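# Place the part on the cabinet's rack

## Task

Set the part down on the rack inside the cabinet, then open the gripper and pull the arm away from it.

## Robot and tools

ROBOT. Two six-joint arms with parallel grippers, named left_arm and right_arm. The names are labels only and do not mean left or right in any picture. Base poses in the scene frame: left_arm at (+0.030, +0.313, 0) m with quat_wxyz (+1.000, 0, 0, +0.030); right_arm at (+0.048, -0.353, 0) m with quat_wxyz (+0.997, 0, 0, +0.081).

SCENE FRAME. The origin sits on the table surface midway between the arms. +z is up, +x reaches out across the table, and left_arm is on the +y side. Reported gripper positions are in metres with orientation as quat_wxyz. They are approximate and get less accurate the farther the arm reaches. A gripper's fingers point along its own +z and separate along its own y. The reported position is the point between the finger pads, roughly 1 cm short of the fingertips. Each wrist has a camera on a mount that adds bulk near the wrist, so leave clearance there.

execute_actions. Argument actions is a list holding zero or one item; pictures (true/false) decides whether camera images come back (they do by default).
- Empty list []: no command; just returns the current state.
- Motion: {"rows": [...], "steps": n}. n is 1 to 15 control steps of 1/30 s each, default 15. rows holds 1 to 15 rows; each row is used for one step and the final row is repeated for any remaining steps.
- Wait: {"steps": n} with n up to 300; it returns once n steps have gone by since the previous result, and your reply time counts toward them.

ROW LAYOUT. One list of 14 plain numbers for both arms together, always all 14 even if only one arm moves: left_arm waist, shoulder, elbow, wrist pitch, wrist yaw, wrist roll, opening, then the same seven for right_arm. The six joint values are absolute target angles in radians, in the same form as the Joint positions line, not offsets. Stated ranges per arm: waist -2.618 to 3.054, shoulder 0.000 to 3.142, elbow 0.000 to 3.142, wrist pitch -1.571 to 1.571, wrist yaw -1.571 to 1.571, wrist roll -2.094 to 2.094. A true limit may lie up to 0.036 rad to either side of the stated one. If a target is over 0.036 rad beyond a stated end, and farther out than that joint's last reported angle, the whole call is refused and nothing moves. A target past the true end is clipped there, and a "joint sent to its limit" line may appear, possibly about an earlier action. If that line is missing, it does not prove the joint has more room. Opening is an absolute value from -1 (closed) to +1 (fully open, a 0.094 m pad gap).

MOTION LIMITS. Per step, each joint's target is held within a set distance of its measured angle: waist 0.202 rad, shoulder 0.258, elbow 0.238, wrist pitch 0.573, wrist yaw and roll 0.522. If the targets would move the gripper more than 70 mm from where it is, all of that arm's targets are pulled back proportionally. Large moves therefore take several actions. Between calls the arms keep heading for the last row sent, until they have nearly stopped or any step is HELD; after that only a new action moves them further. Fingers already opening or closing keep going.

RESULT LINES.
- State line: left_arm: … | right_arm: … with each gripper's position and quaternion.
- Joint positions / Joint velocities: one block per arm, six joints (rad, rad/s) then the pad gap (m, m/s).
- grip_measured: the measured finger opening on the same -1..+1 scale you command. It may be off by about 1 mm, by a fixed amount per gripper.
- "joint command not followed": a clearance check altered or blocked some joint targets; the rest of the row still ran.
- HELD: marks steps on which your row was not sent, in whole or in part.
- MOTOR HOT: a motor is at 75 °C or more. OVER-TEMPERATURE FAULT: an arm was stopped (at 90 °C for 10 s; at 100 °C that arm loses hold and drops).

GRIPPING. Away from ±1 the fingers move to the opening you write, as grip_measured reads it. To keep hold of something, command an opening below grip_measured: roughly 0.03 lower for a firm grip, less for a gentler one. Pad force tops out around 50 to 62 N and is weaker on thin parts under about 2 mm. A held part may be jerked briefly, and loose items may get nudged, so grip securely.

zoom_image: camera is one of cam_high, cam_left_wrist, cam_right_wrist; region is [x0, y0, x1, y1] in pixels of that camera's latest image, top-left at (0, 0), no larger than 504 by 504. All three images are 504x504. It only gives a closer look.

read_manual: optional section, only "licences"; returns licence notices and moves nothing.

finished_scene: scene is the number of the current scene. It closes the scene for good and reports whether the goal was met, which must still hold at that point. Replying without any tool call also ends things.

AVOID. Do not let anything fall or be knocked off the table. Keep the two arms from colliding or shoving each other. Avoid dropping or letting the part slip, slamming, and pressing hard on objects. Do not hold loads longer than needed, as motors heat up. Move smoothly and efficiently, and after releasing the part, back the gripper away.

Each tool is called after "Emit:" in YAML: its name, and indented under it one key for each argument.

## Session

Emit:
execute_actions:
  actions: []

Scene clock: 0.00 s of 4480.00 s.
left_arm: end_effector_position=(+0.1210, +0.4245, +0.1270) grip_measured=+1.000 end_effector_quat_wxyz=(-0.004, -0.643, +0.766, +0.008) | right_arm: end_effector_position=(+0.4604, -0.0009, +0.3970) grip_measured=+1.000 end_effector_quat_wxyz=(+0.375, +0.063, +0.851, +0.363)
Joint positions: left_arm=[ 0.795  1.074  0.932 -1.434 -0.018 -0.543  0.094] | right_arm=[ 0.547  1.939  2.313 -0.846  0.012  0.849  0.094]
Joint velocities: left_arm=[ 0.002 -0.007 -0.007 -0.022  0.007  0.022  0.   ] | right_arm=[-0.012 -0.007 -0.012 -0.022  0.007 -0.007  0.   ]
Motor temperatures (°C, as the motors report them): left_arm=[26 28 29 27 29 28] | right_arm=[29 29 29 30 28 28]

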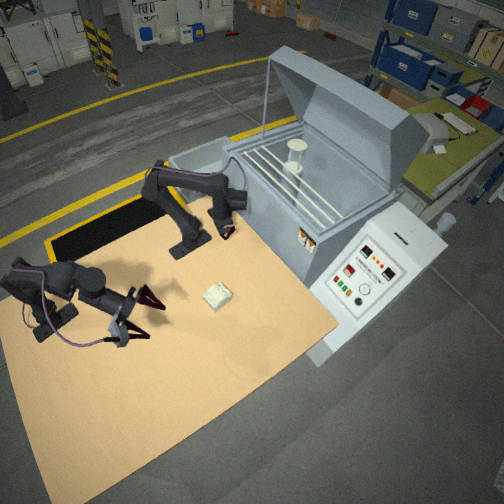

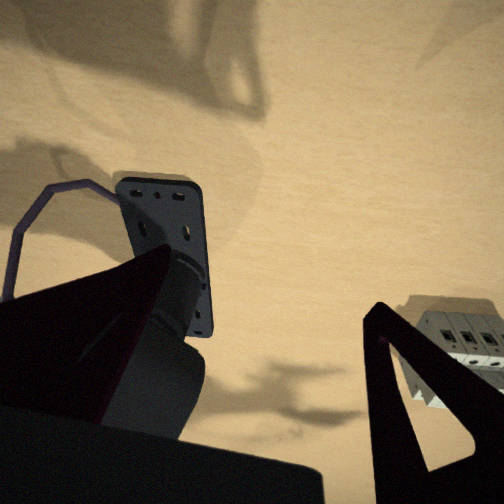

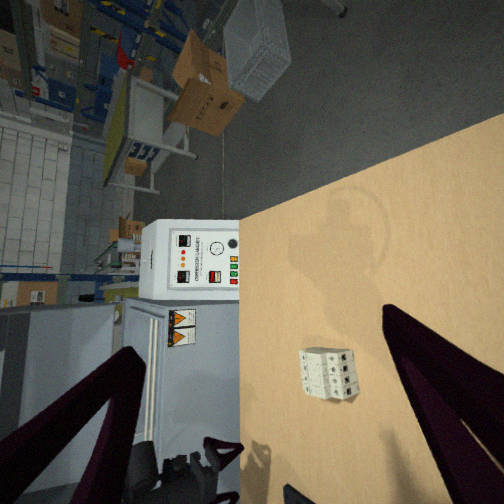

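Emit:
zoom_image:
  camera: "cam_high"
  region: [130, 40, 450, 360]

Emit:
zoom_image:
  camera: "cam_right_wrist"
  region: [100, 200, 400, 504]

Emit:
zoom_image:
  camera: "cam_high"
  region: [160, 200, 280, 320]

Region (130, 40, 450, 360) of cam_high's 504x504 image, scaled by 1.575, with more detail than that image has.

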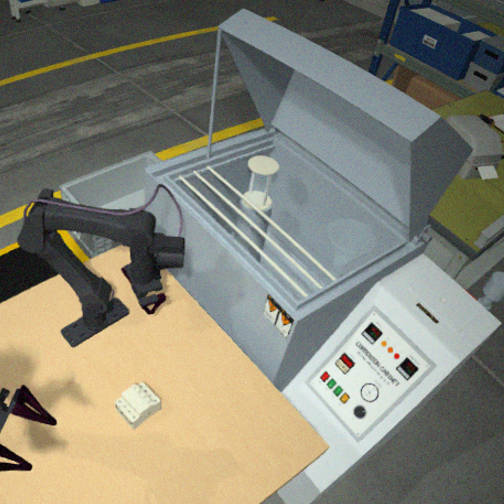

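Region (100, 200, 400, 504) of cam_right_wrist's 504x504 image, scaled by 1.658, with more detail than that image has; it fills the left 497 columns of this view, and the rest is white.

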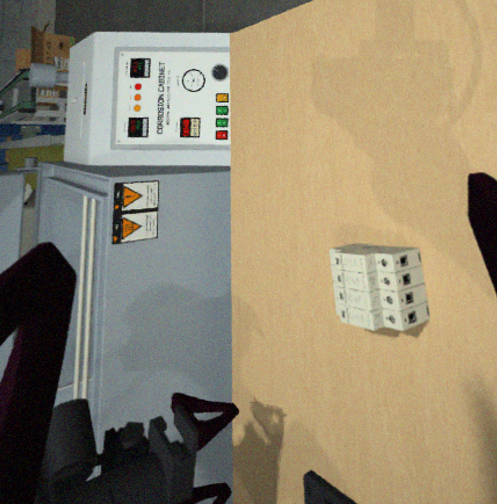

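Region (160, 200, 280, 320) of cam_high's 504x504 image, scaled by 4.200, with more detail than that image has.

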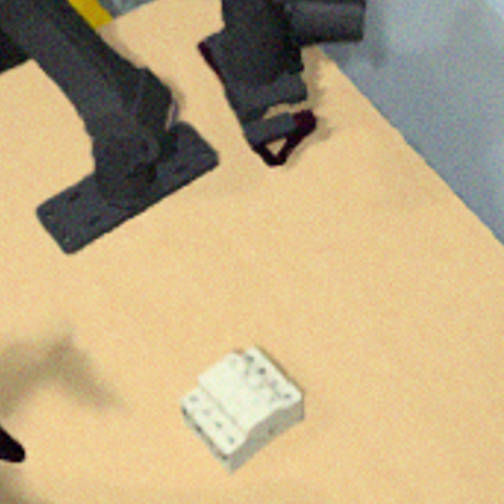

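Emit:
zoom_image:
  camera: "cam_high"
  region: [0, 230, 180, 370]

Emit:
zoom_image:
  camera: "cam_high"
  region: [210, 110, 410, 290]

Region (0, 230, 180, 370) of cam_high's 504x504 image, scaled by 2.800, with more detail than that image has.

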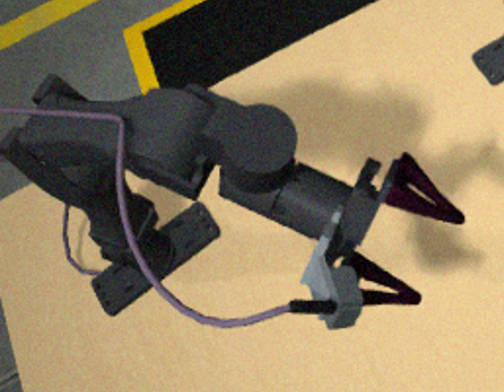

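Region (210, 110, 410, 290) of cam_high's 504x504 image, scaled by 2.520, with more detail than that image has; it fills the top 454 rows of this view, and the rest is white.

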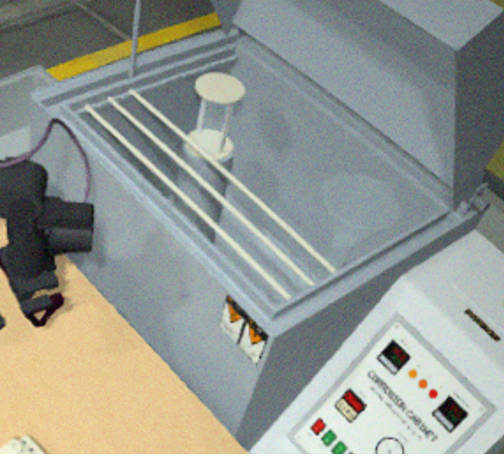

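Emit:
zoom_image:
  camera: "cam_high"
  region: [0, 252, 360, 504]

Emit:
zoom_image:
  camera: "cam_high"
  region: [40, 130, 260, 290]

Region (0, 252, 360, 504) of cam_high's 504x504 image, scaled by 1.400, with more detail than that image has; it fills the top 353 rows of this view, and the rest is white.

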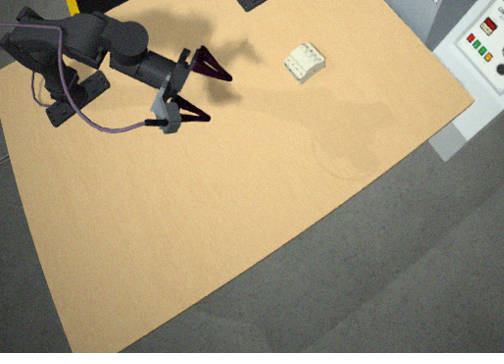

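Region (40, 130, 260, 290) of cam_high's 504x504 image, scaled by 2.291, with more detail than that image has; it fills the top 367 rows of this view, and the rest is white.

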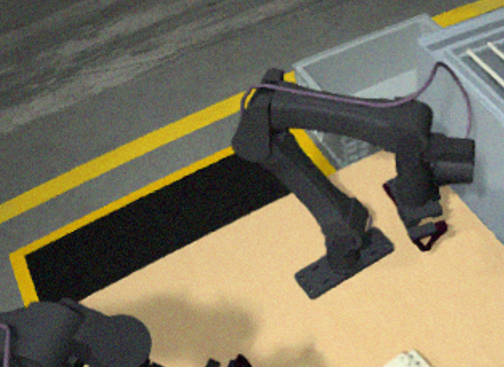

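Emit:
zoom_image:
  camera: "cam_high"
  region: [210, 120, 310, 220]

Emit:
zoom_image:
  camera: "cam_high"
  region: [270, 190, 370, 290]

Region (210, 120, 310, 220) of cam_high's 504x504 image, scaled by 5.040, with more detail than that image has.

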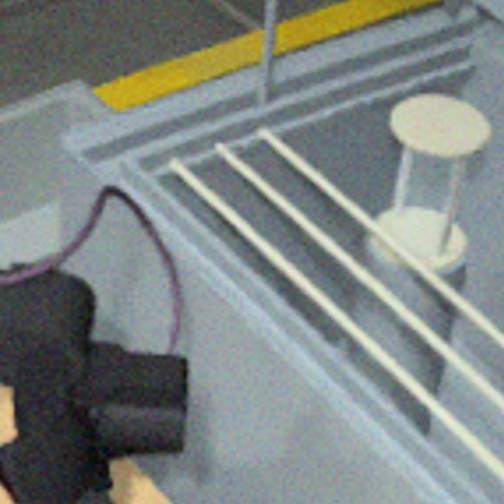

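Region (270, 190, 370, 290) of cam_high's 504x504 image, scaled by 5.040, with more detail than that image has.

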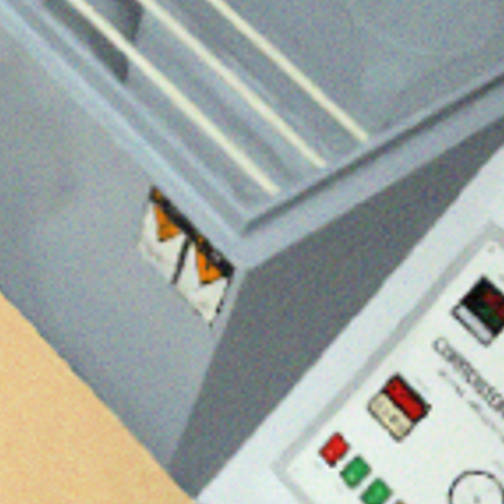

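Emit:
execute_actions:
  actions:
    - {"rows": [[0.792,1.077,0.934,-1.433,-0.014,-0.531,1,0.548,1.935,2.313,-0.849,0.012,0.845,1],[0.786,1.084,0.937,-1.431,-0.006,-0.507,1,0.550,1.928,2.314,-0.855,0.012,0.836,1],[0.778,1.094,0.941,-1.429,0.006,-0.472,1,0.553,1.917,2.316,-0.864,0.012,0.824,1],[0.766,1.108,0.948,-1.425,0.021,-0.424,1,0.557,1.902,2.317,-0.876,0.011,0.807,1],[0.752,1.125,0.956,-1.421,0.041,-0.364,1,0.562,1.884,2.320,-0.891,0.011,0.785,1],[0.735,1.145,0.965,-1.415,0.064,-0.293,1,0.568,1.861,2.322,-0.909,0.011,0.760,1],[0.715,1.169,0.976,-1.409,0.092,-0.209,1,0.575,1.836,2.325,-0.931,0.010,0.730,1],[0.692,1.196,0.989,-1.402,0.123,-0.114,1,0.583,1.806,2.329,-0.955,0.010,0.696,1],[0.666,1.226,1.003,-1.394,0.159,-0.007,1,0.595,1.773,2.333,-0.982,0.009,0.658,1],[0.638,1.260,1.019,-1.385,0.198,0.112,1,0.610,1.736,2.337,-1.012,0.009,0.616,1],[0.606,1.297,1.036,-1.376,0.241,0.243,1,0.630,1.695,2.342,-1.045,0.008,0.569,1],[0.223,1.750,1.247,-1.257,0.767,1.840,1,1.100,1.200,2.400,-1.450,0.0,0.0,1]], "steps": 15}
  pictures: false

Scene clock: 120.50 s of 4480.00 s.
left_arm: end_effector_position=(+0.2358, +0.3800, +0.1261) grip_measured=+1.000 end_effector_quat_wxyz=(+0.004, -0.239, +0.956, -0.171) | right_arm: end_effector_position=(+0.3445, -0.0224, +0.4685) grip_measured=+1.000 end_effector_quat_wxyz=(+0.416, -0.115, +0.834, +0.344)
Joint positions: left_arm=[ 0.517  1.433  1.127 -1.375  0.327  0.104  0.094] | right_arm=[ 0.681  1.702  2.325 -1.053  0.014  0.56   0.094]
Joint velocities: left_arm=[-1.189  1.6    1.082  0.491  1.707  1.722  0.   ] | right_arm=[ 0.877 -0.911  0.076 -0.857 -0.125 -1.165  0.   ]
Motor temperatures (°C, as the motors report them): left_arm=[26 29 35 28 29 28] | right_arm=[29 42 34 38 28 28]
Steps of this call (steps 1 to 90: nothing new was sent; then 117.00 s passed at rest; steps 91 to 105: all 15 steps of this action). Readings (joint positions):
91: left_arm=[0.795 1.074 0.932 -1.434 -0.017 -0.542] | right_arm=[0.547 1.939 2.313 -0.846 0.012 0.849]
92: left_arm=[0.795 1.074 0.932 -1.434 -0.016 -0.538] | right_arm=[0.547 1.939 2.312 -0.846 0.012 0.848]
94: left_arm=[0.790 1.080 0.932 -1.433 -0.008 -0.511] | right_arm=[0.547 1.938 2.312 -0.847 0.012 0.841]
98: left_arm=[0.737 1.143 0.942 -1.432 0.040 -0.354] | right_arm=[0.556 1.902 2.312 -0.884 0.012 0.787]
105: the state above

Emit:
execute_actions:
  actions:
    - {"steps": 45}

Scene clock: 122.00 s of 4480.00 s.
left_arm: end_effector_position=(+0.3180, +0.2691, +0.1080) grip_measured=+1.000 end_effector_quat_wxyz=(+0.261, +0.620, +0.688, -0.273) | right_arm: end_effector_position=(+0.1078, -0.1677, +0.5621) grip_measured=+1.000 end_effector_quat_wxyz=(+0.508, -0.454, +0.632, +0.371)
Joint positions: left_arm=[ 0.212  1.764  1.226 -1.263  0.746  1.829  0.094] | right_arm=[ 1.089  1.191  2.403 -1.423 -0.002  0.008  0.094]
Joint velocities: left_arm=[ 0.002 -0.002  0.002  0.051  0.007 -0.007  0.   ] | right_arm=[-0.007 -0.002  0.017  0.007 -0.007 -0.007  0.   ]
Motor temperatures (°C, as the motors report them): left_arm=[26 29 35 28 29 28] | right_arm=[29 42 34 38 28 28]
Steps of this call (steps 1 to 45: the robot went on to your last target). Readings (joint positions):
1: left_arm=[0.473 1.490 1.161 -1.356 0.384 0.171] | right_arm=[0.713 1.669 2.327 -1.080 0.013 0.519]
2: left_arm=[0.426 1.552 1.189 -1.339 0.437 0.243] | right_arm=[0.746 1.635 2.329 -1.104 0.012 0.476]
4: left_arm=[0.324 1.669 1.222 -1.298 0.537 0.418] | right_arm=[0.815 1.568 2.332 -1.149 0.009 0.400]
8: left_arm=[0.210 1.774 1.226 -1.264 0.669 0.815] | right_arm=[0.954 1.426 2.337 -1.220 0.004 0.279]
45: the state above

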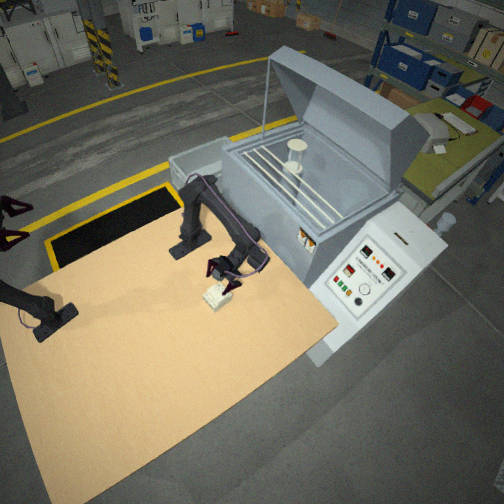

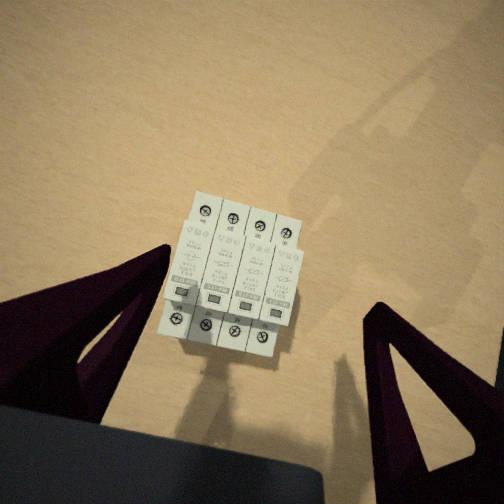

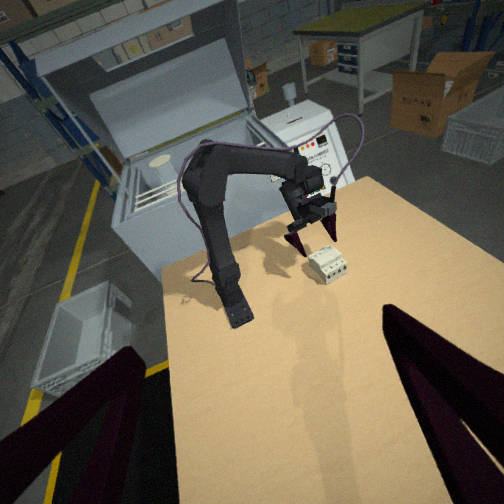

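Emit:
zoom_image:
  camera: "cam_left_wrist"
  region: [140, 170, 400, 380]

Emit:
zoom_image:
  camera: "cam_right_wrist"
  region: [260, 170, 380, 300]

Region (140, 170, 400, 380) of cam_left_wrist's 504x504 image, scaled by 1.938, with more detail than that image has; it fills the top 407 rows of this view, and the rest is white.

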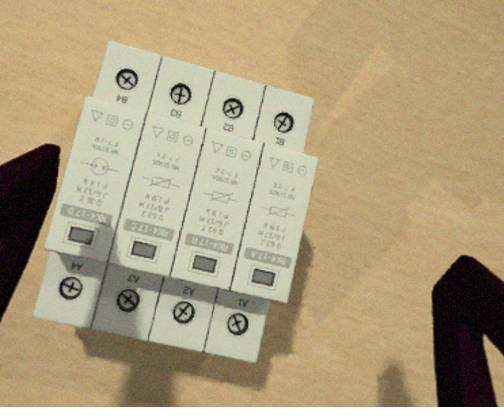

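Region (260, 170, 380, 300) of cam_right_wrist's 504x504 image, scaled by 3.877, with more detail than that image has; it fills the left 465 columns of this view, and the rest is white.

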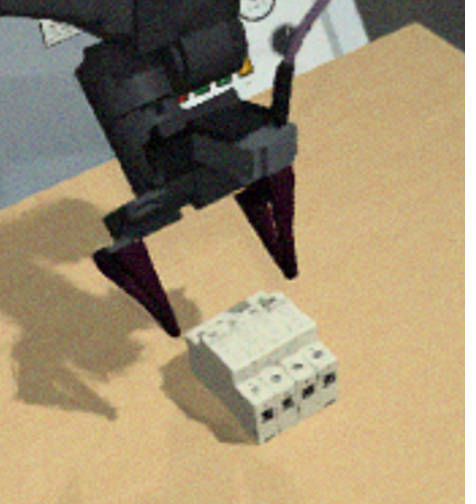

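Emit:
execute_actions:
  actions:
    - {"rows": [[0.218,1.750,1.247,-1.250,0.770,1.835,1,1.100,1.200,2.400,-1.450,0.0,0.0,1],[0.212,1.750,1.247,-1.238,0.774,1.828,1,1.100,1.200,2.400,-1.450,0.0,0.0,1],[0.206,1.750,1.247,-1.224,0.779,1.820,1,1.100,1.200,2.400,-1.450,0.0,0.0,1],[0.200,1.750,1.247,-1.210,0.784,1.811,1,1.100,1.200,2.400,-1.450,0.0,0.0,1],[0.195,1.750,1.247,-1.198,0.788,1.804,1,1.100,1.200,2.400,-1.450,0.0,0.0,1],[0.192,1.750,1.247,-1.190,0.790,1.800,1,1.100,1.200,2.400,-1.450,0.0,0.0,1]], "steps": 15}

Scene clock: 163.63 s of 4480.00 s.
left_arm: end_effector_position=(+0.3307, +0.2673, +0.1081) grip_measured=+1.000 end_effector_quat_wxyz=(+0.282, +0.623, +0.683, -0.257) | right_arm: end_effector_position=(+0.1078, -0.1677, +0.5620) grip_measured=+1.000 end_effector_quat_wxyz=(+0.508, -0.454, +0.632, +0.371)
Joint positions: left_arm=[ 0.203  1.764  1.226 -1.201  0.768  1.81   0.094] | right_arm=[ 1.089  1.191  2.403 -1.423 -0.002  0.008  0.094]
Joint velocities: left_arm=[ 0.012  0.012  0.012  0.007 -0.022  0.037  0.   ] | right_arm=[-0.002  0.012  0.007  0.022 -0.066 -0.007  0.   ]
Motor temperatures (°C, as the motors report them): left_arm=[26 36 37 27 29 28] | right_arm=[29 35 31 39 28 28]
Steps of this call (steps 1 to 15: the robot went on to your last target; steps 16 to 90: nothing new was sent; then 38.13 s passed at rest; steps 91 to 105: all 15 steps of this action). Readings (joint positions):
91: left_arm=[0.212 1.764 1.226 -1.263 0.746 1.829] | right_arm=[1.089 1.191 2.403 -1.423 -0.002 0.008]
92: left_arm=[0.212 1.764 1.226 -1.261 0.747 1.829] | right_arm=[1.089 1.191 2.403 -1.423 -0.002 0.008]
94: left_arm=[0.212 1.764 1.226 -1.250 0.752 1.827] | right_arm=[1.089 1.191 2.403 -1.423 -0.002 0.008]
98: left_arm=[0.207 1.764 1.226 -1.219 0.762 1.816] | right_arm=[1.089 1.191 2.403 -1.423 -0.002 0.008]
105: the state above

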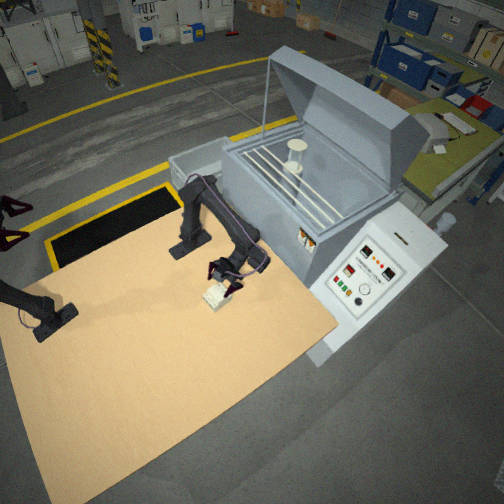

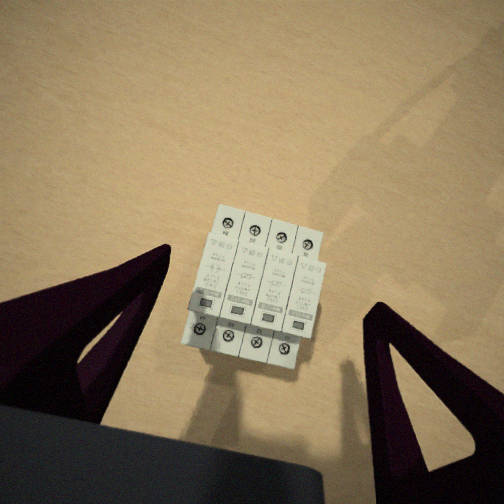

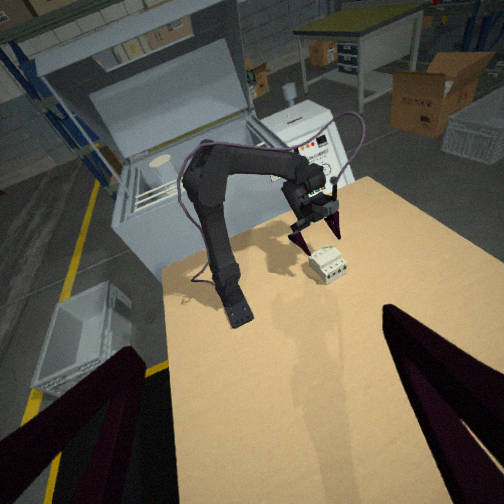

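Emit:
zoom_image:
  camera: "cam_left_wrist"
  region: [140, 170, 400, 380]

Region (140, 170, 400, 380) of cam_left_wrist's 504x504 image, scaled by 1.938, with more detail than that image has; it fills the top 407 rows of this view, and the rest is white.

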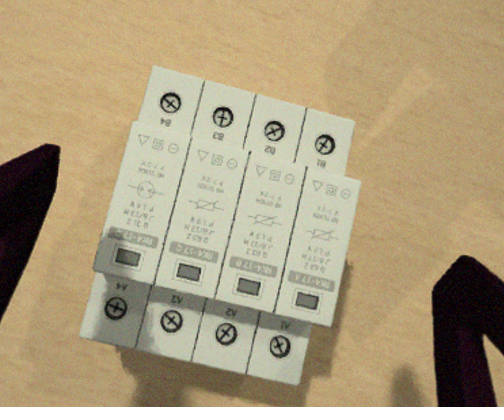

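Emit:
execute_actions:
  actions:
    - {"rows": [[0.192,1.758,1.240,-1.190,0.790,1.800,1,1.100,1.200,2.400,-1.450,0.0,0.0,1],[0.192,1.765,1.233,-1.183,0.790,1.800,1,1.100,1.200,2.400,-1.450,0.0,0.0,1],[0.192,1.772,1.226,-1.172,0.790,1.800,1,1.100,1.200,2.400,-1.450,0.0,0.0,1],[0.192,1.773,1.224,-1.158,0.790,1.800,1,1.100,1.200,2.400,-1.450,0.0,0.0,1],[0.192,1.775,1.220,-1.141,0.790,1.800,1,1.100,1.200,2.400,-1.450,0.0,0.0,1],[0.192,1.779,1.213,-1.124,0.790,1.800,1,1.100,1.200,2.400,-1.450,0.0,0.0,1],[0.192,1.784,1.204,-1.106,0.790,1.800,1,1.100,1.200,2.400,-1.450,0.0,0.0,1],[0.192,1.790,1.193,-1.089,0.790,1.800,1,1.100,1.200,2.400,-1.450,0.0,0.0,1],[0.192,1.796,1.182,-1.075,0.790,1.800,1,1.100,1.200,2.400,-1.450,0.0,0.0,1],[0.192,1.802,1.170,-1.064,0.790,1.800,1,1.100,1.200,2.400,-1.450,0.0,0.0,1],[0.192,1.808,1.159,-1.057,0.790,1.800,1,1.100,1.200,2.400,-1.450,0.0,0.0,1],[0.192,1.813,1.150,-1.055,0.790,1.800,1,1.100,1.200,2.400,-1.450,0.0,0.0,1],[0.192,1.817,1.143,-1.055,0.790,1.800,1,1.100,1.200,2.400,-1.450,0.0,0.0,1],[0.192,1.819,1.139,-1.055,0.790,1.800,1,1.100,1.200,2.400,-1.450,0.0,0.0,1],[0.192,1.820,1.137,-1.055,0.790,1.800,1,1.100,1.200,2.400,-1.450,0.0,0.0,1]], "steps": 15}

Scene clock: 190.10 s of 4480.00 s.
left_arm: end_effector_position=(+0.3363, +0.2682, +0.0813) grip_measured=+1.000 end_effector_quat_wxyz=(+0.288, +0.625, +0.681, -0.251) | right_arm: end_effector_position=(+0.1078, -0.1677, +0.5620) grip_measured=+1.000 end_effector_quat_wxyz=(+0.508, -0.454, +0.632, +0.371)
Joint positions: left_arm=[ 0.203  1.806  1.164 -1.078  0.772  1.808  0.094] | right_arm=[ 1.089  1.191  2.403 -1.423 -0.002  0.008  0.094]
Joint velocities: left_arm=[-0.012  0.188 -0.286  0.081 -0.022 -0.022  0.   ] | right_arm=[-0.007  0.007  0.007 -0.007 -0.022 -0.037  0.   ]
Motor temperatures (°C, as the motors report them): left_arm=[26 38 38 27 29 28] | right_arm=[29 34 31 39 28 28]
Steps of this call (steps 1 to 15: the robot went on to your last target; steps 16 to 90: nothing new was sent; then 22.97 s passed at rest; steps 91 to 105: all 15 steps of this action). Readings (joint positions):
91: left_arm=[0.203 1.764 1.226 -1.197 0.769 1.808] | right_arm=[1.089 1.191 2.403 -1.423 -0.002 0.008]
92: left_arm=[0.203 1.764 1.226 -1.196 0.769 1.808] | right_arm=[1.089 1.191 2.403 -1.423 -0.002 0.008]
94: left_arm=[0.203 1.764 1.226 -1.189 0.769 1.808] | right_arm=[1.089 1.191 2.403 -1.423 -0.002 0.008]
98: left_arm=[0.203 1.767 1.226 -1.150 0.770 1.808] | right_arm=[1.089 1.191 2.403 -1.423 -0.002 0.008]
105: the state above

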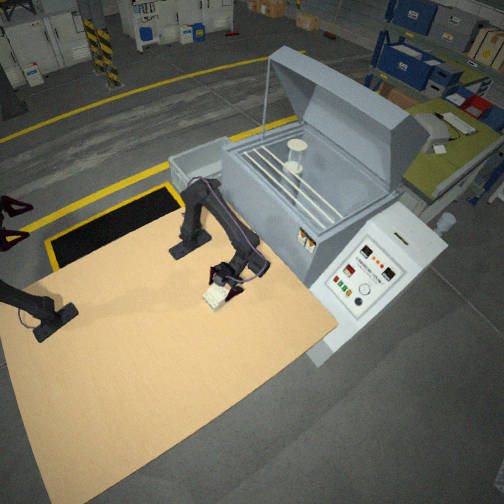

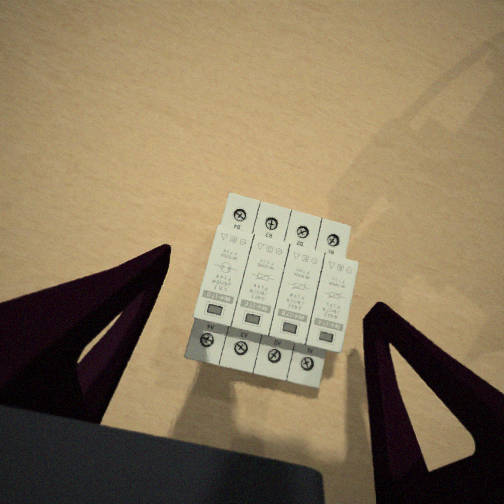

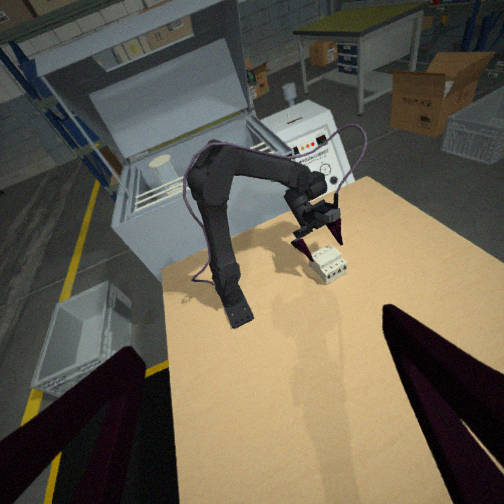

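Emit:
execute_actions:
  actions: []

Scene clock: 191.50 s of 4480.00 s.
left_arm: end_effector_position=(+0.3354, +0.2679, +0.0756) grip_measured=+1.000 end_effector_quat_wxyz=(+0.286, +0.624, +0.682, -0.253) | right_arm: end_effector_position=(+0.1078, -0.1677, +0.5620) grip_measured=+1.000 end_effector_quat_wxyz=(+0.508, -0.454, +0.632, +0.371)
Joint positions: left_arm=[ 0.203  1.816  1.152 -1.062  0.772  1.808  0.094] | right_arm=[ 1.089  1.191  2.403 -1.423 -0.002  0.008  0.094]
Joint velocities: left_arm=[ 0.012 -0.012  0.002  0.007  0.037  0.037  0.   ] | right_arm=[-0.012  0.002  0.002  0.007  0.007 -0.022  0.   ]
Motor temperatures (°C, as the motors report them): left_arm=[26 38 37 27 29 28] | right_arm=[29 34 31 39 28 28]
Steps of this call (steps 1 to 30: the robot went on to your last target; steps 31 to 42: nothing new was sent). Readings (joint positions):
1: left_arm=[0.203 1.811 1.158 -1.076 0.772 1.808] | right_arm=[1.089 1.191 2.403 -1.423 -0.002 0.008]
2: left_arm=[0.203 1.814 1.154 -1.075 0.772 1.808] | right_arm=[1.089 1.191 2.403 -1.423 -0.002 0.008]
4: left_arm=[0.203 1.816 1.152 -1.072 0.772 1.808] | right_arm=[1.089 1.191 2.403 -1.423 -0.002 0.008]
8: left_arm=[0.203 1.816 1.152 -1.066 0.772 1.808] | right_arm=[1.089 1.191 2.403 -1.423 -0.002 0.008]
42: the state above
All arms were judged still, so your last target was given up. Only a new action makes them travel on or press farther. Fingers that are still opening or closing keep moving.

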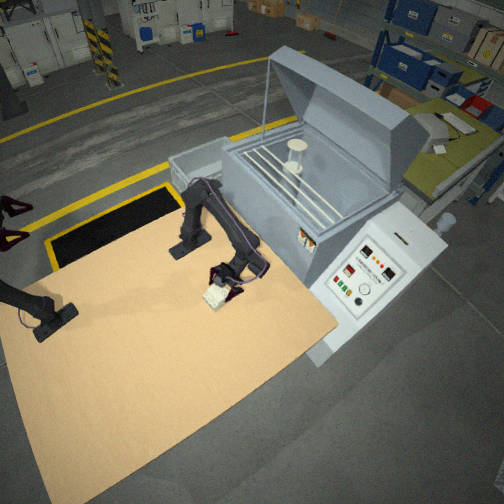

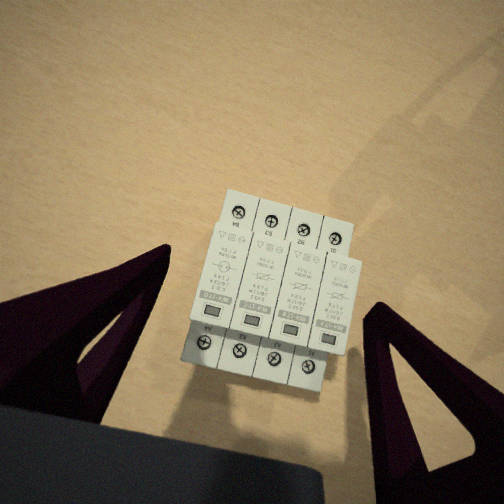

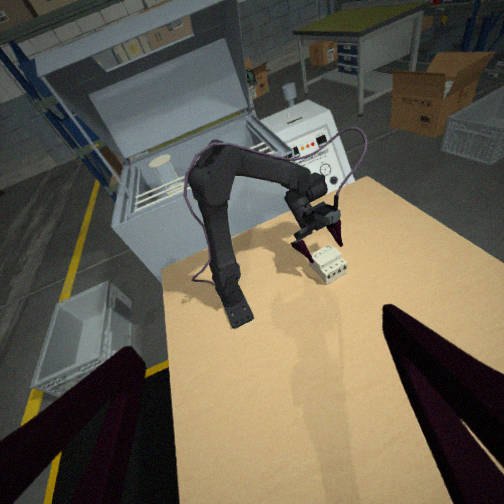

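Emit:
execute_actions:
  actions:
    - {"rows": [[0.192,1.824,1.130,-1.053,0.790,1.800,1,1.100,1.200,2.400,-1.450,0.0,0.0,1],[0.192,1.828,1.122,-1.046,0.790,1.800,1,1.100,1.200,2.400,-1.450,0.0,0.0,1],[0.192,1.832,1.115,-1.035,0.790,1.800,1,1.100,1.200,2.400,-1.450,0.0,0.0,1],[0.192,1.837,1.107,-1.021,0.790,1.800,1,1.100,1.200,2.400,-1.450,0.0,0.0,1],[0.192,1.842,1.099,-1.004,0.790,1.800,1,1.100,1.200,2.400,-1.450,0.0,0.0,1],[0.192,1.848,1.090,-0.986,0.790,1.800,1,1.100,1.200,2.400,-1.450,0.0,0.0,1],[0.192,1.854,1.081,-0.969,0.790,1.800,1,1.100,1.200,2.400,-1.450,0.0,0.0,1],[0.192,1.860,1.073,-0.952,0.790,1.800,1,1.100,1.200,2.400,-1.450,0.0,0.0,1],[0.192,1.866,1.065,-0.938,0.790,1.800,1,1.100,1.200,2.400,-1.450,0.0,0.0,1],[0.192,1.871,1.058,-0.927,0.790,1.800,1,1.100,1.200,2.400,-1.450,0.0,0.0,1],[0.192,1.875,1.052,-0.918,0.790,1.800,1,1.100,1.200,2.400,-1.450,0.0,0.0,1],[0.192,1.878,1.048,-0.912,0.790,1.800,1,1.100,1.200,2.400,-1.450,0.0,0.0,1],[0.192,1.880,1.046,-0.912,0.790,1.800,1,1.100,1.200,2.400,-1.450,0.0,0.0,1],[0.192,1.880,1.046,-0.915,0.790,1.800,1,1.100,1.200,2.400,-1.450,0.0,0.0,1],[0.192,1.880,1.046,-0.918,0.790,1.800,1,1.100,1.200,2.400,-1.450,0.0,0.0,1]], "steps": 15}

Scene clock: 203.40 s of 4480.00 s.
left_arm: end_effector_position=(+0.3277, +0.2657, +0.0406) grip_measured=+1.000 end_effector_quat_wxyz=(+0.280, +0.619, +0.685, -0.264) | right_arm: end_effector_position=(+0.1078, -0.1677, +0.5620) grip_measured=+1.000 end_effector_quat_wxyz=(+0.508, -0.454, +0.632, +0.371)
Joint positions: left_arm=[ 0.203  1.872  1.064 -0.944  0.773  1.808  0.094] | right_arm=[ 1.089  1.191  2.403 -1.423 -0.002  0.008  0.094]
Joint velocities: left_arm=[-0.017  0.051 -0.066  0.11   0.007 -0.051  0.   ] | right_arm=[-0.022 -0.007  0.012  0.081 -0.022  0.022  0.   ]
Motor temperatures (°C, as the motors report them): left_arm=[26 37 36 27 29 28] | right_arm=[29 34 31 39 28 28]
Steps of this call (steps 1 to 90: nothing new was sent; then 8.40 s passed at rest; steps 91 to 105: all 15 steps of this action). Readings (joint positions):
91: left_arm=[0.203 1.816 1.152 -1.062 0.772 1.808] | right_arm=[1.089 1.191 2.403 -1.423 -0.002 0.008]
92: left_arm=[0.203 1.816 1.152 -1.060 0.772 1.808] | right_arm=[1.089 1.191 2.403 -1.423 -0.002 0.008]
94: left_arm=[0.203 1.816 1.145 -1.050 0.773 1.808] | right_arm=[1.089 1.191 2.403 -1.423 -0.002 0.008]
98: left_arm=[0.203 1.832 1.112 -1.009 0.773 1.808] | right_arm=[1.089 1.191 2.403 -1.423 -0.002 0.008]
105: the state above

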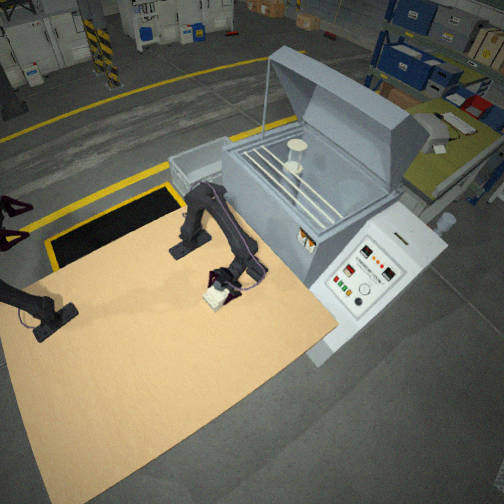

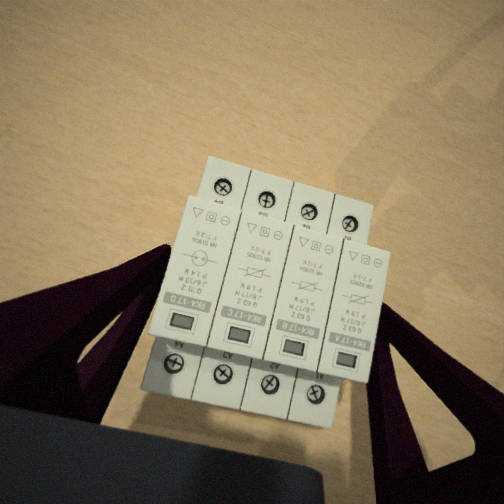

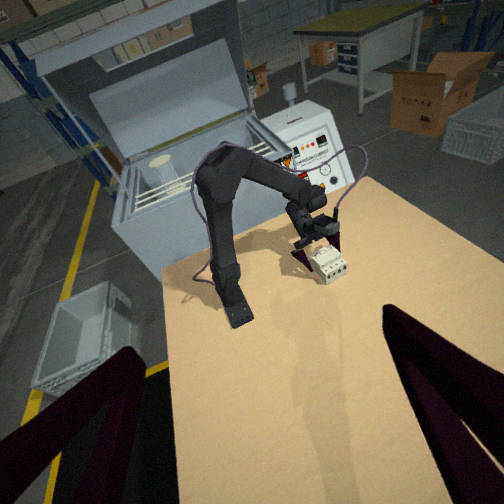

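Emit:
execute_actions:
  actions:
    - {"rows": [[0.192,1.880,1.046,-0.918,0.790,1.800,0.95,1.100,1.200,2.400,-1.450,0.0,0.0,1],[0.192,1.880,1.046,-0.918,0.790,1.800,0.89,1.100,1.200,2.400,-1.450,0.0,0.0,1],[0.192,1.880,1.046,-0.918,0.790,1.800,0.83,1.100,1.200,2.400,-1.450,0.0,0.0,1],[0.192,1.880,1.046,-0.918,0.790,1.800,0.77,1.100,1.200,2.400,-1.450,0.0,0.0,1],[0.192,1.880,1.046,-0.918,0.790,1.800,0.72,1.100,1.200,2.400,-1.450,0.0,0.0,1],[0.192,1.880,1.046,-0.918,0.790,1.800,0.68,1.100,1.200,2.400,-1.450,0.0,0.0,1],[0.192,1.880,1.046,-0.918,0.790,1.800,0.65,1.100,1.200,2.400,-1.450,0.0,0.0,1],[0.192,1.880,1.046,-0.918,0.790,1.800,0.62,1.100,1.200,2.400,-1.450,0.0,0.0,1],[0.192,1.880,1.046,-0.918,0.790,1.800,0.60,1.100,1.200,2.400,-1.450,0.0,0.0,1],[0.192,1.880,1.046,-0.918,0.790,1.800,0.58,1.100,1.200,2.400,-1.450,0.0,0.0,1],[0.192,1.880,1.046,-0.918,0.790,1.800,0.56,1.100,1.200,2.400,-1.450,0.0,0.0,1],[0.192,1.880,1.046,-0.918,0.790,1.800,0.54,1.100,1.200,2.400,-1.450,0.0,0.0,1],[0.192,1.880,1.046,-0.918,0.790,1.800,0.52,1.100,1.200,2.400,-1.450,0.0,0.0,1],[0.192,1.880,1.046,-0.918,0.790,1.800,0.50,1.100,1.200,2.400,-1.450,0.0,0.0,1],[0.192,1.880,1.046,-0.918,0.790,1.800,0.48,1.100,1.200,2.400,-1.450,0.0,0.0,1]], "steps": 15}

Scene clock: 210.47 s of 4480.00 s.
left_arm: end_effector_position=(+0.3320, +0.2668, +0.0394) grip_measured=+0.525 end_effector_quat_wxyz=(+0.286, +0.622, +0.683, -0.255) | right_arm: end_effector_position=(+0.1078, -0.1677, +0.5620) grip_measured=+1.000 end_effector_quat_wxyz=(+0.508, -0.454, +0.632, +0.371)
Joint positions: left_arm=[ 0.203  1.873  1.063 -0.919  0.773  1.805  0.072] | right_arm=[ 1.089  1.191  2.403 -1.423 -0.002  0.008  0.094]
Joint velocities: left_arm=[-0.022 -0.007  0.002 -0.066 -0.022 -0.066 -0.001] | right_arm=[ 0.012 -0.002 -0.002 -0.095  0.051  0.007  0.   ]
Motor temperatures (°C, as the motors report them): left_arm=[26 37 35 27 29 28] | right_arm=[29 33 31 40 28 28]
Steps of this call (steps 1 to 30: the robot went on to your last target; steps 31 to 90: nothing new was sent; then 3.57 s passed at rest; steps 91 to 105: all 15 steps of this action). Readings (joint positions):
91: left_arm=[0.203 1.873 1.063 -0.925 0.773 1.808] | right_arm=[1.089 1.191 2.403 -1.423 -0.002 0.008]
92: left_arm=[0.203 1.873 1.063 -0.925 0.773 1.808] | right_arm=[1.089 1.191 2.403 -1.423 -0.002 0.008]
94: left_arm=[0.203 1.873 1.063 -0.925 0.773 1.808] | right_arm=[1.089 1.191 2.403 -1.423 -0.002 0.008]
98: left_arm=[0.203 1.873 1.063 -0.925 0.773 1.808] | right_arm=[1.089 1.191 2.403 -1.423 -0.002 0.008]
105: the state above

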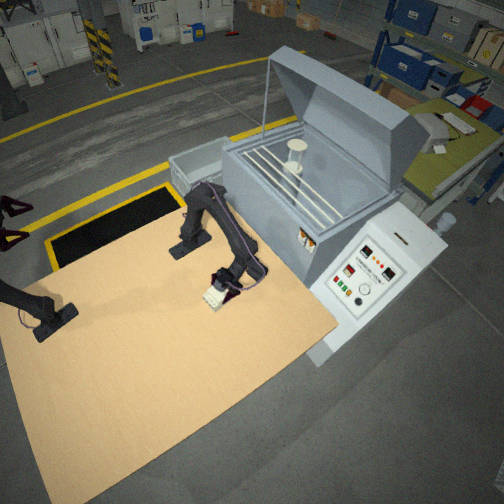

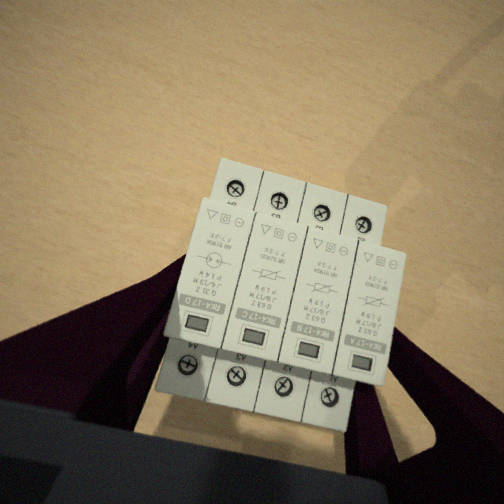

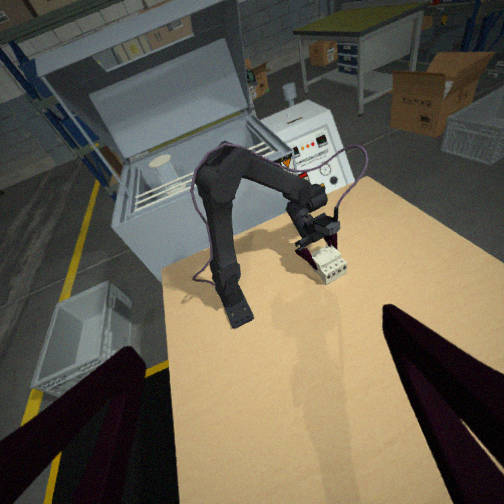

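Emit:
zoom_image:
  camera: "cam_right_wrist"
  region: [90, 90, 380, 340]

Region (90, 90, 380, 340) of cam_right_wrist's 504x504 image, scaled by 1.738, with more detail than that image has; it fills the top 434 rows of this view, and the rest is white.

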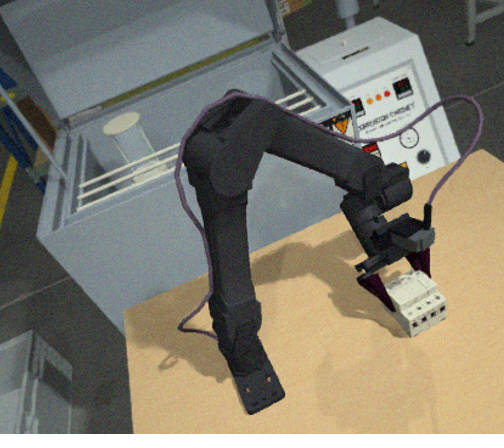

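Emit:
zoom_image:
  camera: "cam_right_wrist"
  region: [100, 140, 220, 290]

Emit:
zoom_image:
  camera: "cam_right_wrist"
  region: [230, 100, 390, 240]

Region (100, 140, 220, 290) of cam_right_wrist's 504x504 image, scaled by 3.360, with more detail than that image has; it fills the left 403 columns of this view, and the rest is white.

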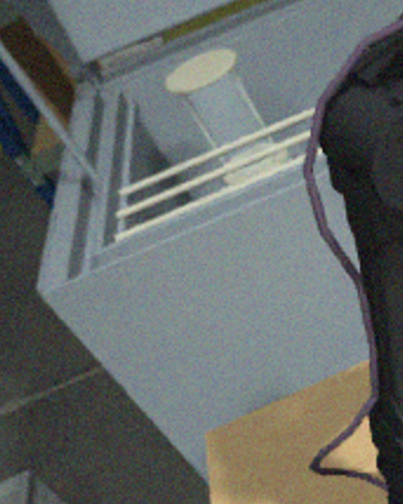

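Region (230, 100, 390, 240) of cam_right_wrist's 504x504 image, scaled by 3.150, with more detail than that image has; it fills the top 441 rows of this view, and the rest is white.

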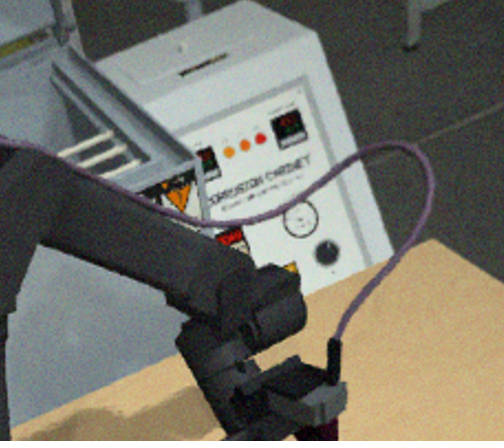

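Emit:
execute_actions:
  actions:
    - {"rows": [[0.192,1.865,1.070,-0.935,0.790,1.800,0.48,1.100,1.200,2.400,-1.450,0.0,0.0,1],[0.192,1.855,1.088,-0.960,0.790,1.800,0.48,1.100,1.200,2.400,-1.450,0.0,0.0,1],[0.192,1.845,1.100,-0.990,0.790,1.800,0.48,1.100,1.200,2.400,-1.450,0.0,0.0,1],[0.192,1.833,1.115,-1.025,0.790,1.800,0.48,1.100,1.200,2.400,-1.450,0.0,0.0,1],[0.200,1.820,1.133,-1.060,0.790,1.790,0.48,1.100,1.200,2.400,-1.450,0.0,0.0,1],[0.210,1.806,1.155,-1.090,0.790,1.770,0.48,1.100,1.200,2.400,-1.450,0.0,0.0,1],[0.225,1.792,1.180,-1.112,0.790,1.730,0.48,1.100,1.200,2.400,-1.450,0.0,0.0,1],[0.240,1.780,1.210,-1.125,0.790,1.680,0.48,1.100,1.200,2.400,-1.450,0.0,0.0,1],[0.260,1.770,1.245,-1.130,0.790,1.620,0.48,1.100,1.200,2.400,-1.450,0.0,0.0,1],[0.285,1.762,1.285,-1.130,0.790,1.550,0.48,1.100,1.200,2.400,-1.450,0.0,0.0,1],[0.315,1.757,1.330,-1.130,0.780,1.470,0.48,1.100,1.200,2.400,-1.450,0.0,0.0,1],[0.350,1.755,1.380,-1.130,0.770,1.390,0.48,1.100,1.200,2.400,-1.450,0.0,0.0,1],[0.390,1.755,1.435,-1.130,0.755,1.300,0.48,1.100,1.200,2.400,-1.450,0.0,0.0,1],[0.430,1.755,1.495,-1.130,0.740,1.210,0.48,1.100,1.200,2.400,-1.450,0.0,0.0,1],[0.760,1.755,1.950,-1.120,0.520,0.620,0.48,1.100,1.200,2.400,-1.450,0.0,0.0,1]], "steps": 15}
  pictures: false

Scene clock: 312.10 s of 4480.00 s.
left_arm: end_effector_position=(+0.3874, +0.3485, +0.1291) grip_measured=+0.524 end_effector_quat_wxyz=(+0.294, +0.474, +0.811, -0.178) | right_arm: end_effector_position=(+0.1078, -0.1677, +0.5620) grip_measured=+1.000 end_effector_quat_wxyz=(+0.508, -0.454, +0.632, +0.371)
Joint positions: left_arm=[ 0.36   1.794  1.391 -1.102  0.699  1.453  0.072] | right_arm=[ 1.089  1.191  2.403 -1.423 -0.002  0.008  0.094]
Joint velocities: left_arm=[ 0.94  -0.002  1.326  0.051 -0.901 -1.648 -0.001] | right_arm=[-0.002 -0.017 -0.012  0.007  0.051 -0.007  0.   ]
Motor temperatures (°C, as the motors report them): left_arm=[26 39 34 27 30 28] | right_arm=[29 33 31 41 28 28]
Steps of this call (steps 1 to 15: the robot went on to your last target; steps 16 to 90: nothing new was sent; then 98.13 s passed at rest; steps 91 to 105: all 15 steps of this action). Readings (joint positions):
91: left_arm=[0.203 1.873 1.063 -0.919 0.773 1.805] | right_arm=[1.089 1.191 2.403 -1.423 -0.002 0.008]
92: left_arm=[0.203 1.873 1.063 -0.920 0.773 1.805] | right_arm=[1.089 1.191 2.403 -1.423 -0.002 0.008]
94: left_arm=[0.203 1.870 1.068 -0.935 0.767 1.805] | right_arm=[1.089 1.191 2.403 -1.423 -0.002 0.008]
98: left_arm=[0.207 1.843 1.116 -1.025 0.733 1.770] | right_arm=[1.089 1.191 2.403 -1.423 -0.002 0.008]
105: the state above

Emit:
execute_actions:
  actions:
    - {"rows": [[1.495,1.745,1.960,-0.900,-0.02,-0.01,0.48,1.1,1.2,2.4,-1.45,0,0,1]], "steps": 15}
  pictures: false

Scene clock: 314.17 s of 4480.00 s.
left_arm: end_effector_position=(+0.1371, +0.7713, +0.2861) grip_measured=+0.524 end_effector_quat_wxyz=(+0.281, -0.542, +0.763, +0.213) | right_arm: end_effector_position=(+0.1078, -0.1677, +0.5620) grip_measured=+1.000 end_effector_quat_wxyz=(+0.508, -0.454, +0.632, +0.371)
Joint positions: left_arm=[ 1.302  1.776  1.926 -1.002  0.062  0.102  0.072] | right_arm=[ 1.089  1.191  2.403 -1.423 -0.002  0.008  0.094]
Joint velocities: left_arm=[ 1.394  0.002 -0.007  0.154 -0.286 -0.432 -0.   ] | right_arm=[-0.017  0.002 -0.002 -0.007  0.066 -0.007  0.   ]
Motor temperatures (°C, as the motors report them): left_arm=[26 39 35 28 30 28] | right_arm=[29 33 31 41 28 28]
Steps of this call (steps 1 to 45: the robot went on to your last target; steps 46 to 47: nothing new was sent; steps 48 to 62: all 15 steps of this action). Readings (joint positions):
48: left_arm=[0.774 1.768 1.926 -1.147 0.454 0.587] | right_arm=[1.089 1.191 2.403 -1.423 -0.002 0.008]
49: left_arm=[0.785 1.768 1.926 -1.137 0.414 0.536] | right_arm=[1.089 1.191 2.403 -1.423 -0.002 0.008]
51: left_arm=[0.833 1.770 1.926 -1.111 0.332 0.434] | right_arm=[1.089 1.191 2.403 -1.423 -0.002 0.008]
55: left_arm=[0.980 1.774 1.926 -1.060 0.194 0.267] | right_arm=[1.089 1.191 2.403 -1.423 -0.002 0.008]
62: the state above

Emit:
execute_actions:
  actions: []

Scene clock: 314.87 s of 4480.00 s.
left_arm: end_effector_position=(+0.0311, +0.7901, +0.2915) grip_measured=+0.523 end_effector_quat_wxyz=(-0.255, +0.656, -0.659, -0.265) | right_arm: end_effector_position=(+0.1078, -0.1677, +0.5620) grip_measured=+1.000 end_effector_quat_wxyz=(+0.508, -0.454, +0.632, +0.371)
Joint positions: left_arm=[ 1.498  1.776  1.926 -0.968 -0.02  -0.     0.072] | right_arm=[ 1.089  1.191  2.403 -1.423 -0.002  0.008  0.094]
Joint velocities: left_arm=[-0.007 -0.012 -0.002  0.022 -0.007  0.007 -0.   ] | right_arm=[-0.007  0.007  0.012 -0.11   0.007 -0.037  0.   ]
Motor temperatures (°C, as the motors report them): left_arm=[26 39 36 28 30 28] | right_arm=[29 33 31 41 28 28]
Steps of this call (steps 1 to 21: the robot went on to your last target). Readings (joint positions):
1: left_arm=[1.352 1.776 1.926 -0.997 0.051 0.088] | right_arm=[1.089 1.191 2.403 -1.423 -0.002 0.008]
2: left_arm=[1.402 1.776 1.926 -0.991 0.039 0.072] | right_arm=[1.089 1.191 2.403 -1.423 -0.002 0.008]
4: left_arm=[1.484 1.776 1.926 -0.977 0.004 0.045] | right_arm=[1.089 1.191 2.403 -1.423 -0.002 0.008]
8: left_arm=[1.537 1.776 1.926 -0.968 -0.048 0.015] | right_arm=[1.089 1.191 2.403 -1.423 -0.002 0.008]
21: the state above

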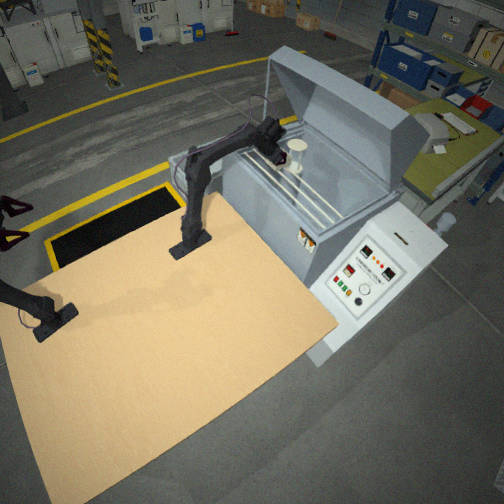

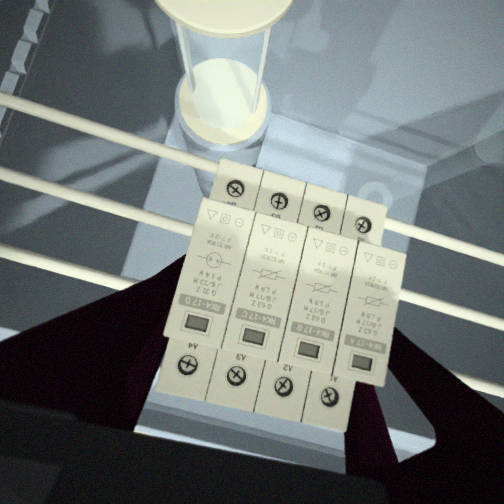

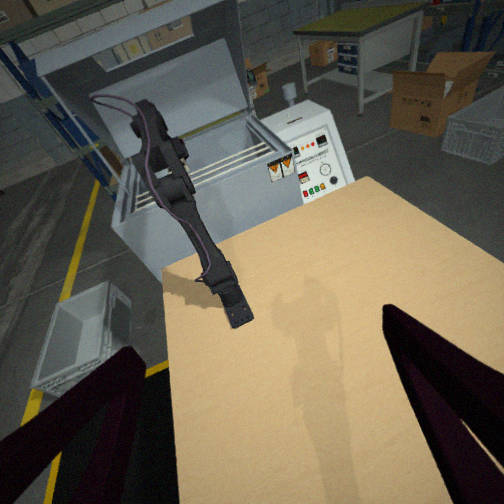

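Emit:
zoom_image:
  camera: "cam_left_wrist"
  region: [300, 280, 504, 484]

Emit:
zoom_image:
  camera: "cam_high"
  region: [220, 100, 340, 220]

Emit:
zoom_image:
  camera: "cam_left_wrist"
  region: [0, 140, 220, 360]

Region (300, 280, 504, 484) of cam_left_wrist's 504x504 image, scaled by 2.471, with more detail than that image has.

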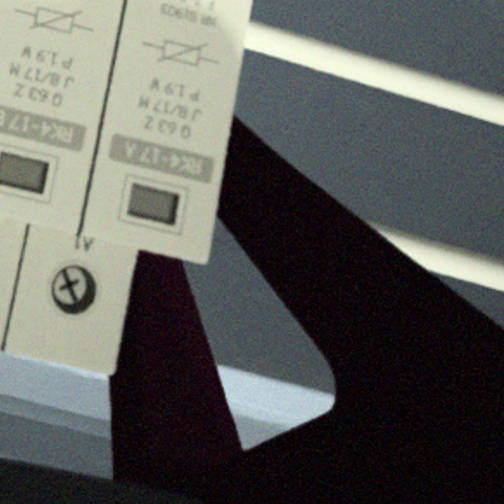

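Region (220, 100, 340, 220) of cam_high's 504x504 image, scaled by 4.200, with more detail than that image has.

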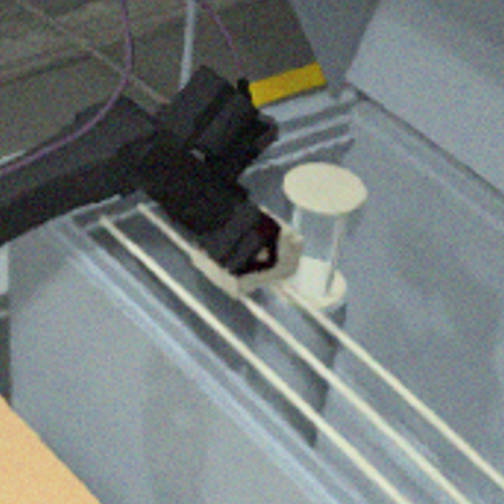

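Region (0, 140, 220, 360) of cam_left_wrist's 504x504 image, scaled by 2.291, with more detail than that image has.

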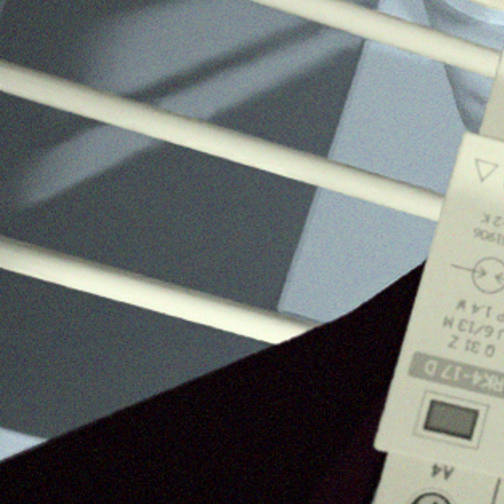

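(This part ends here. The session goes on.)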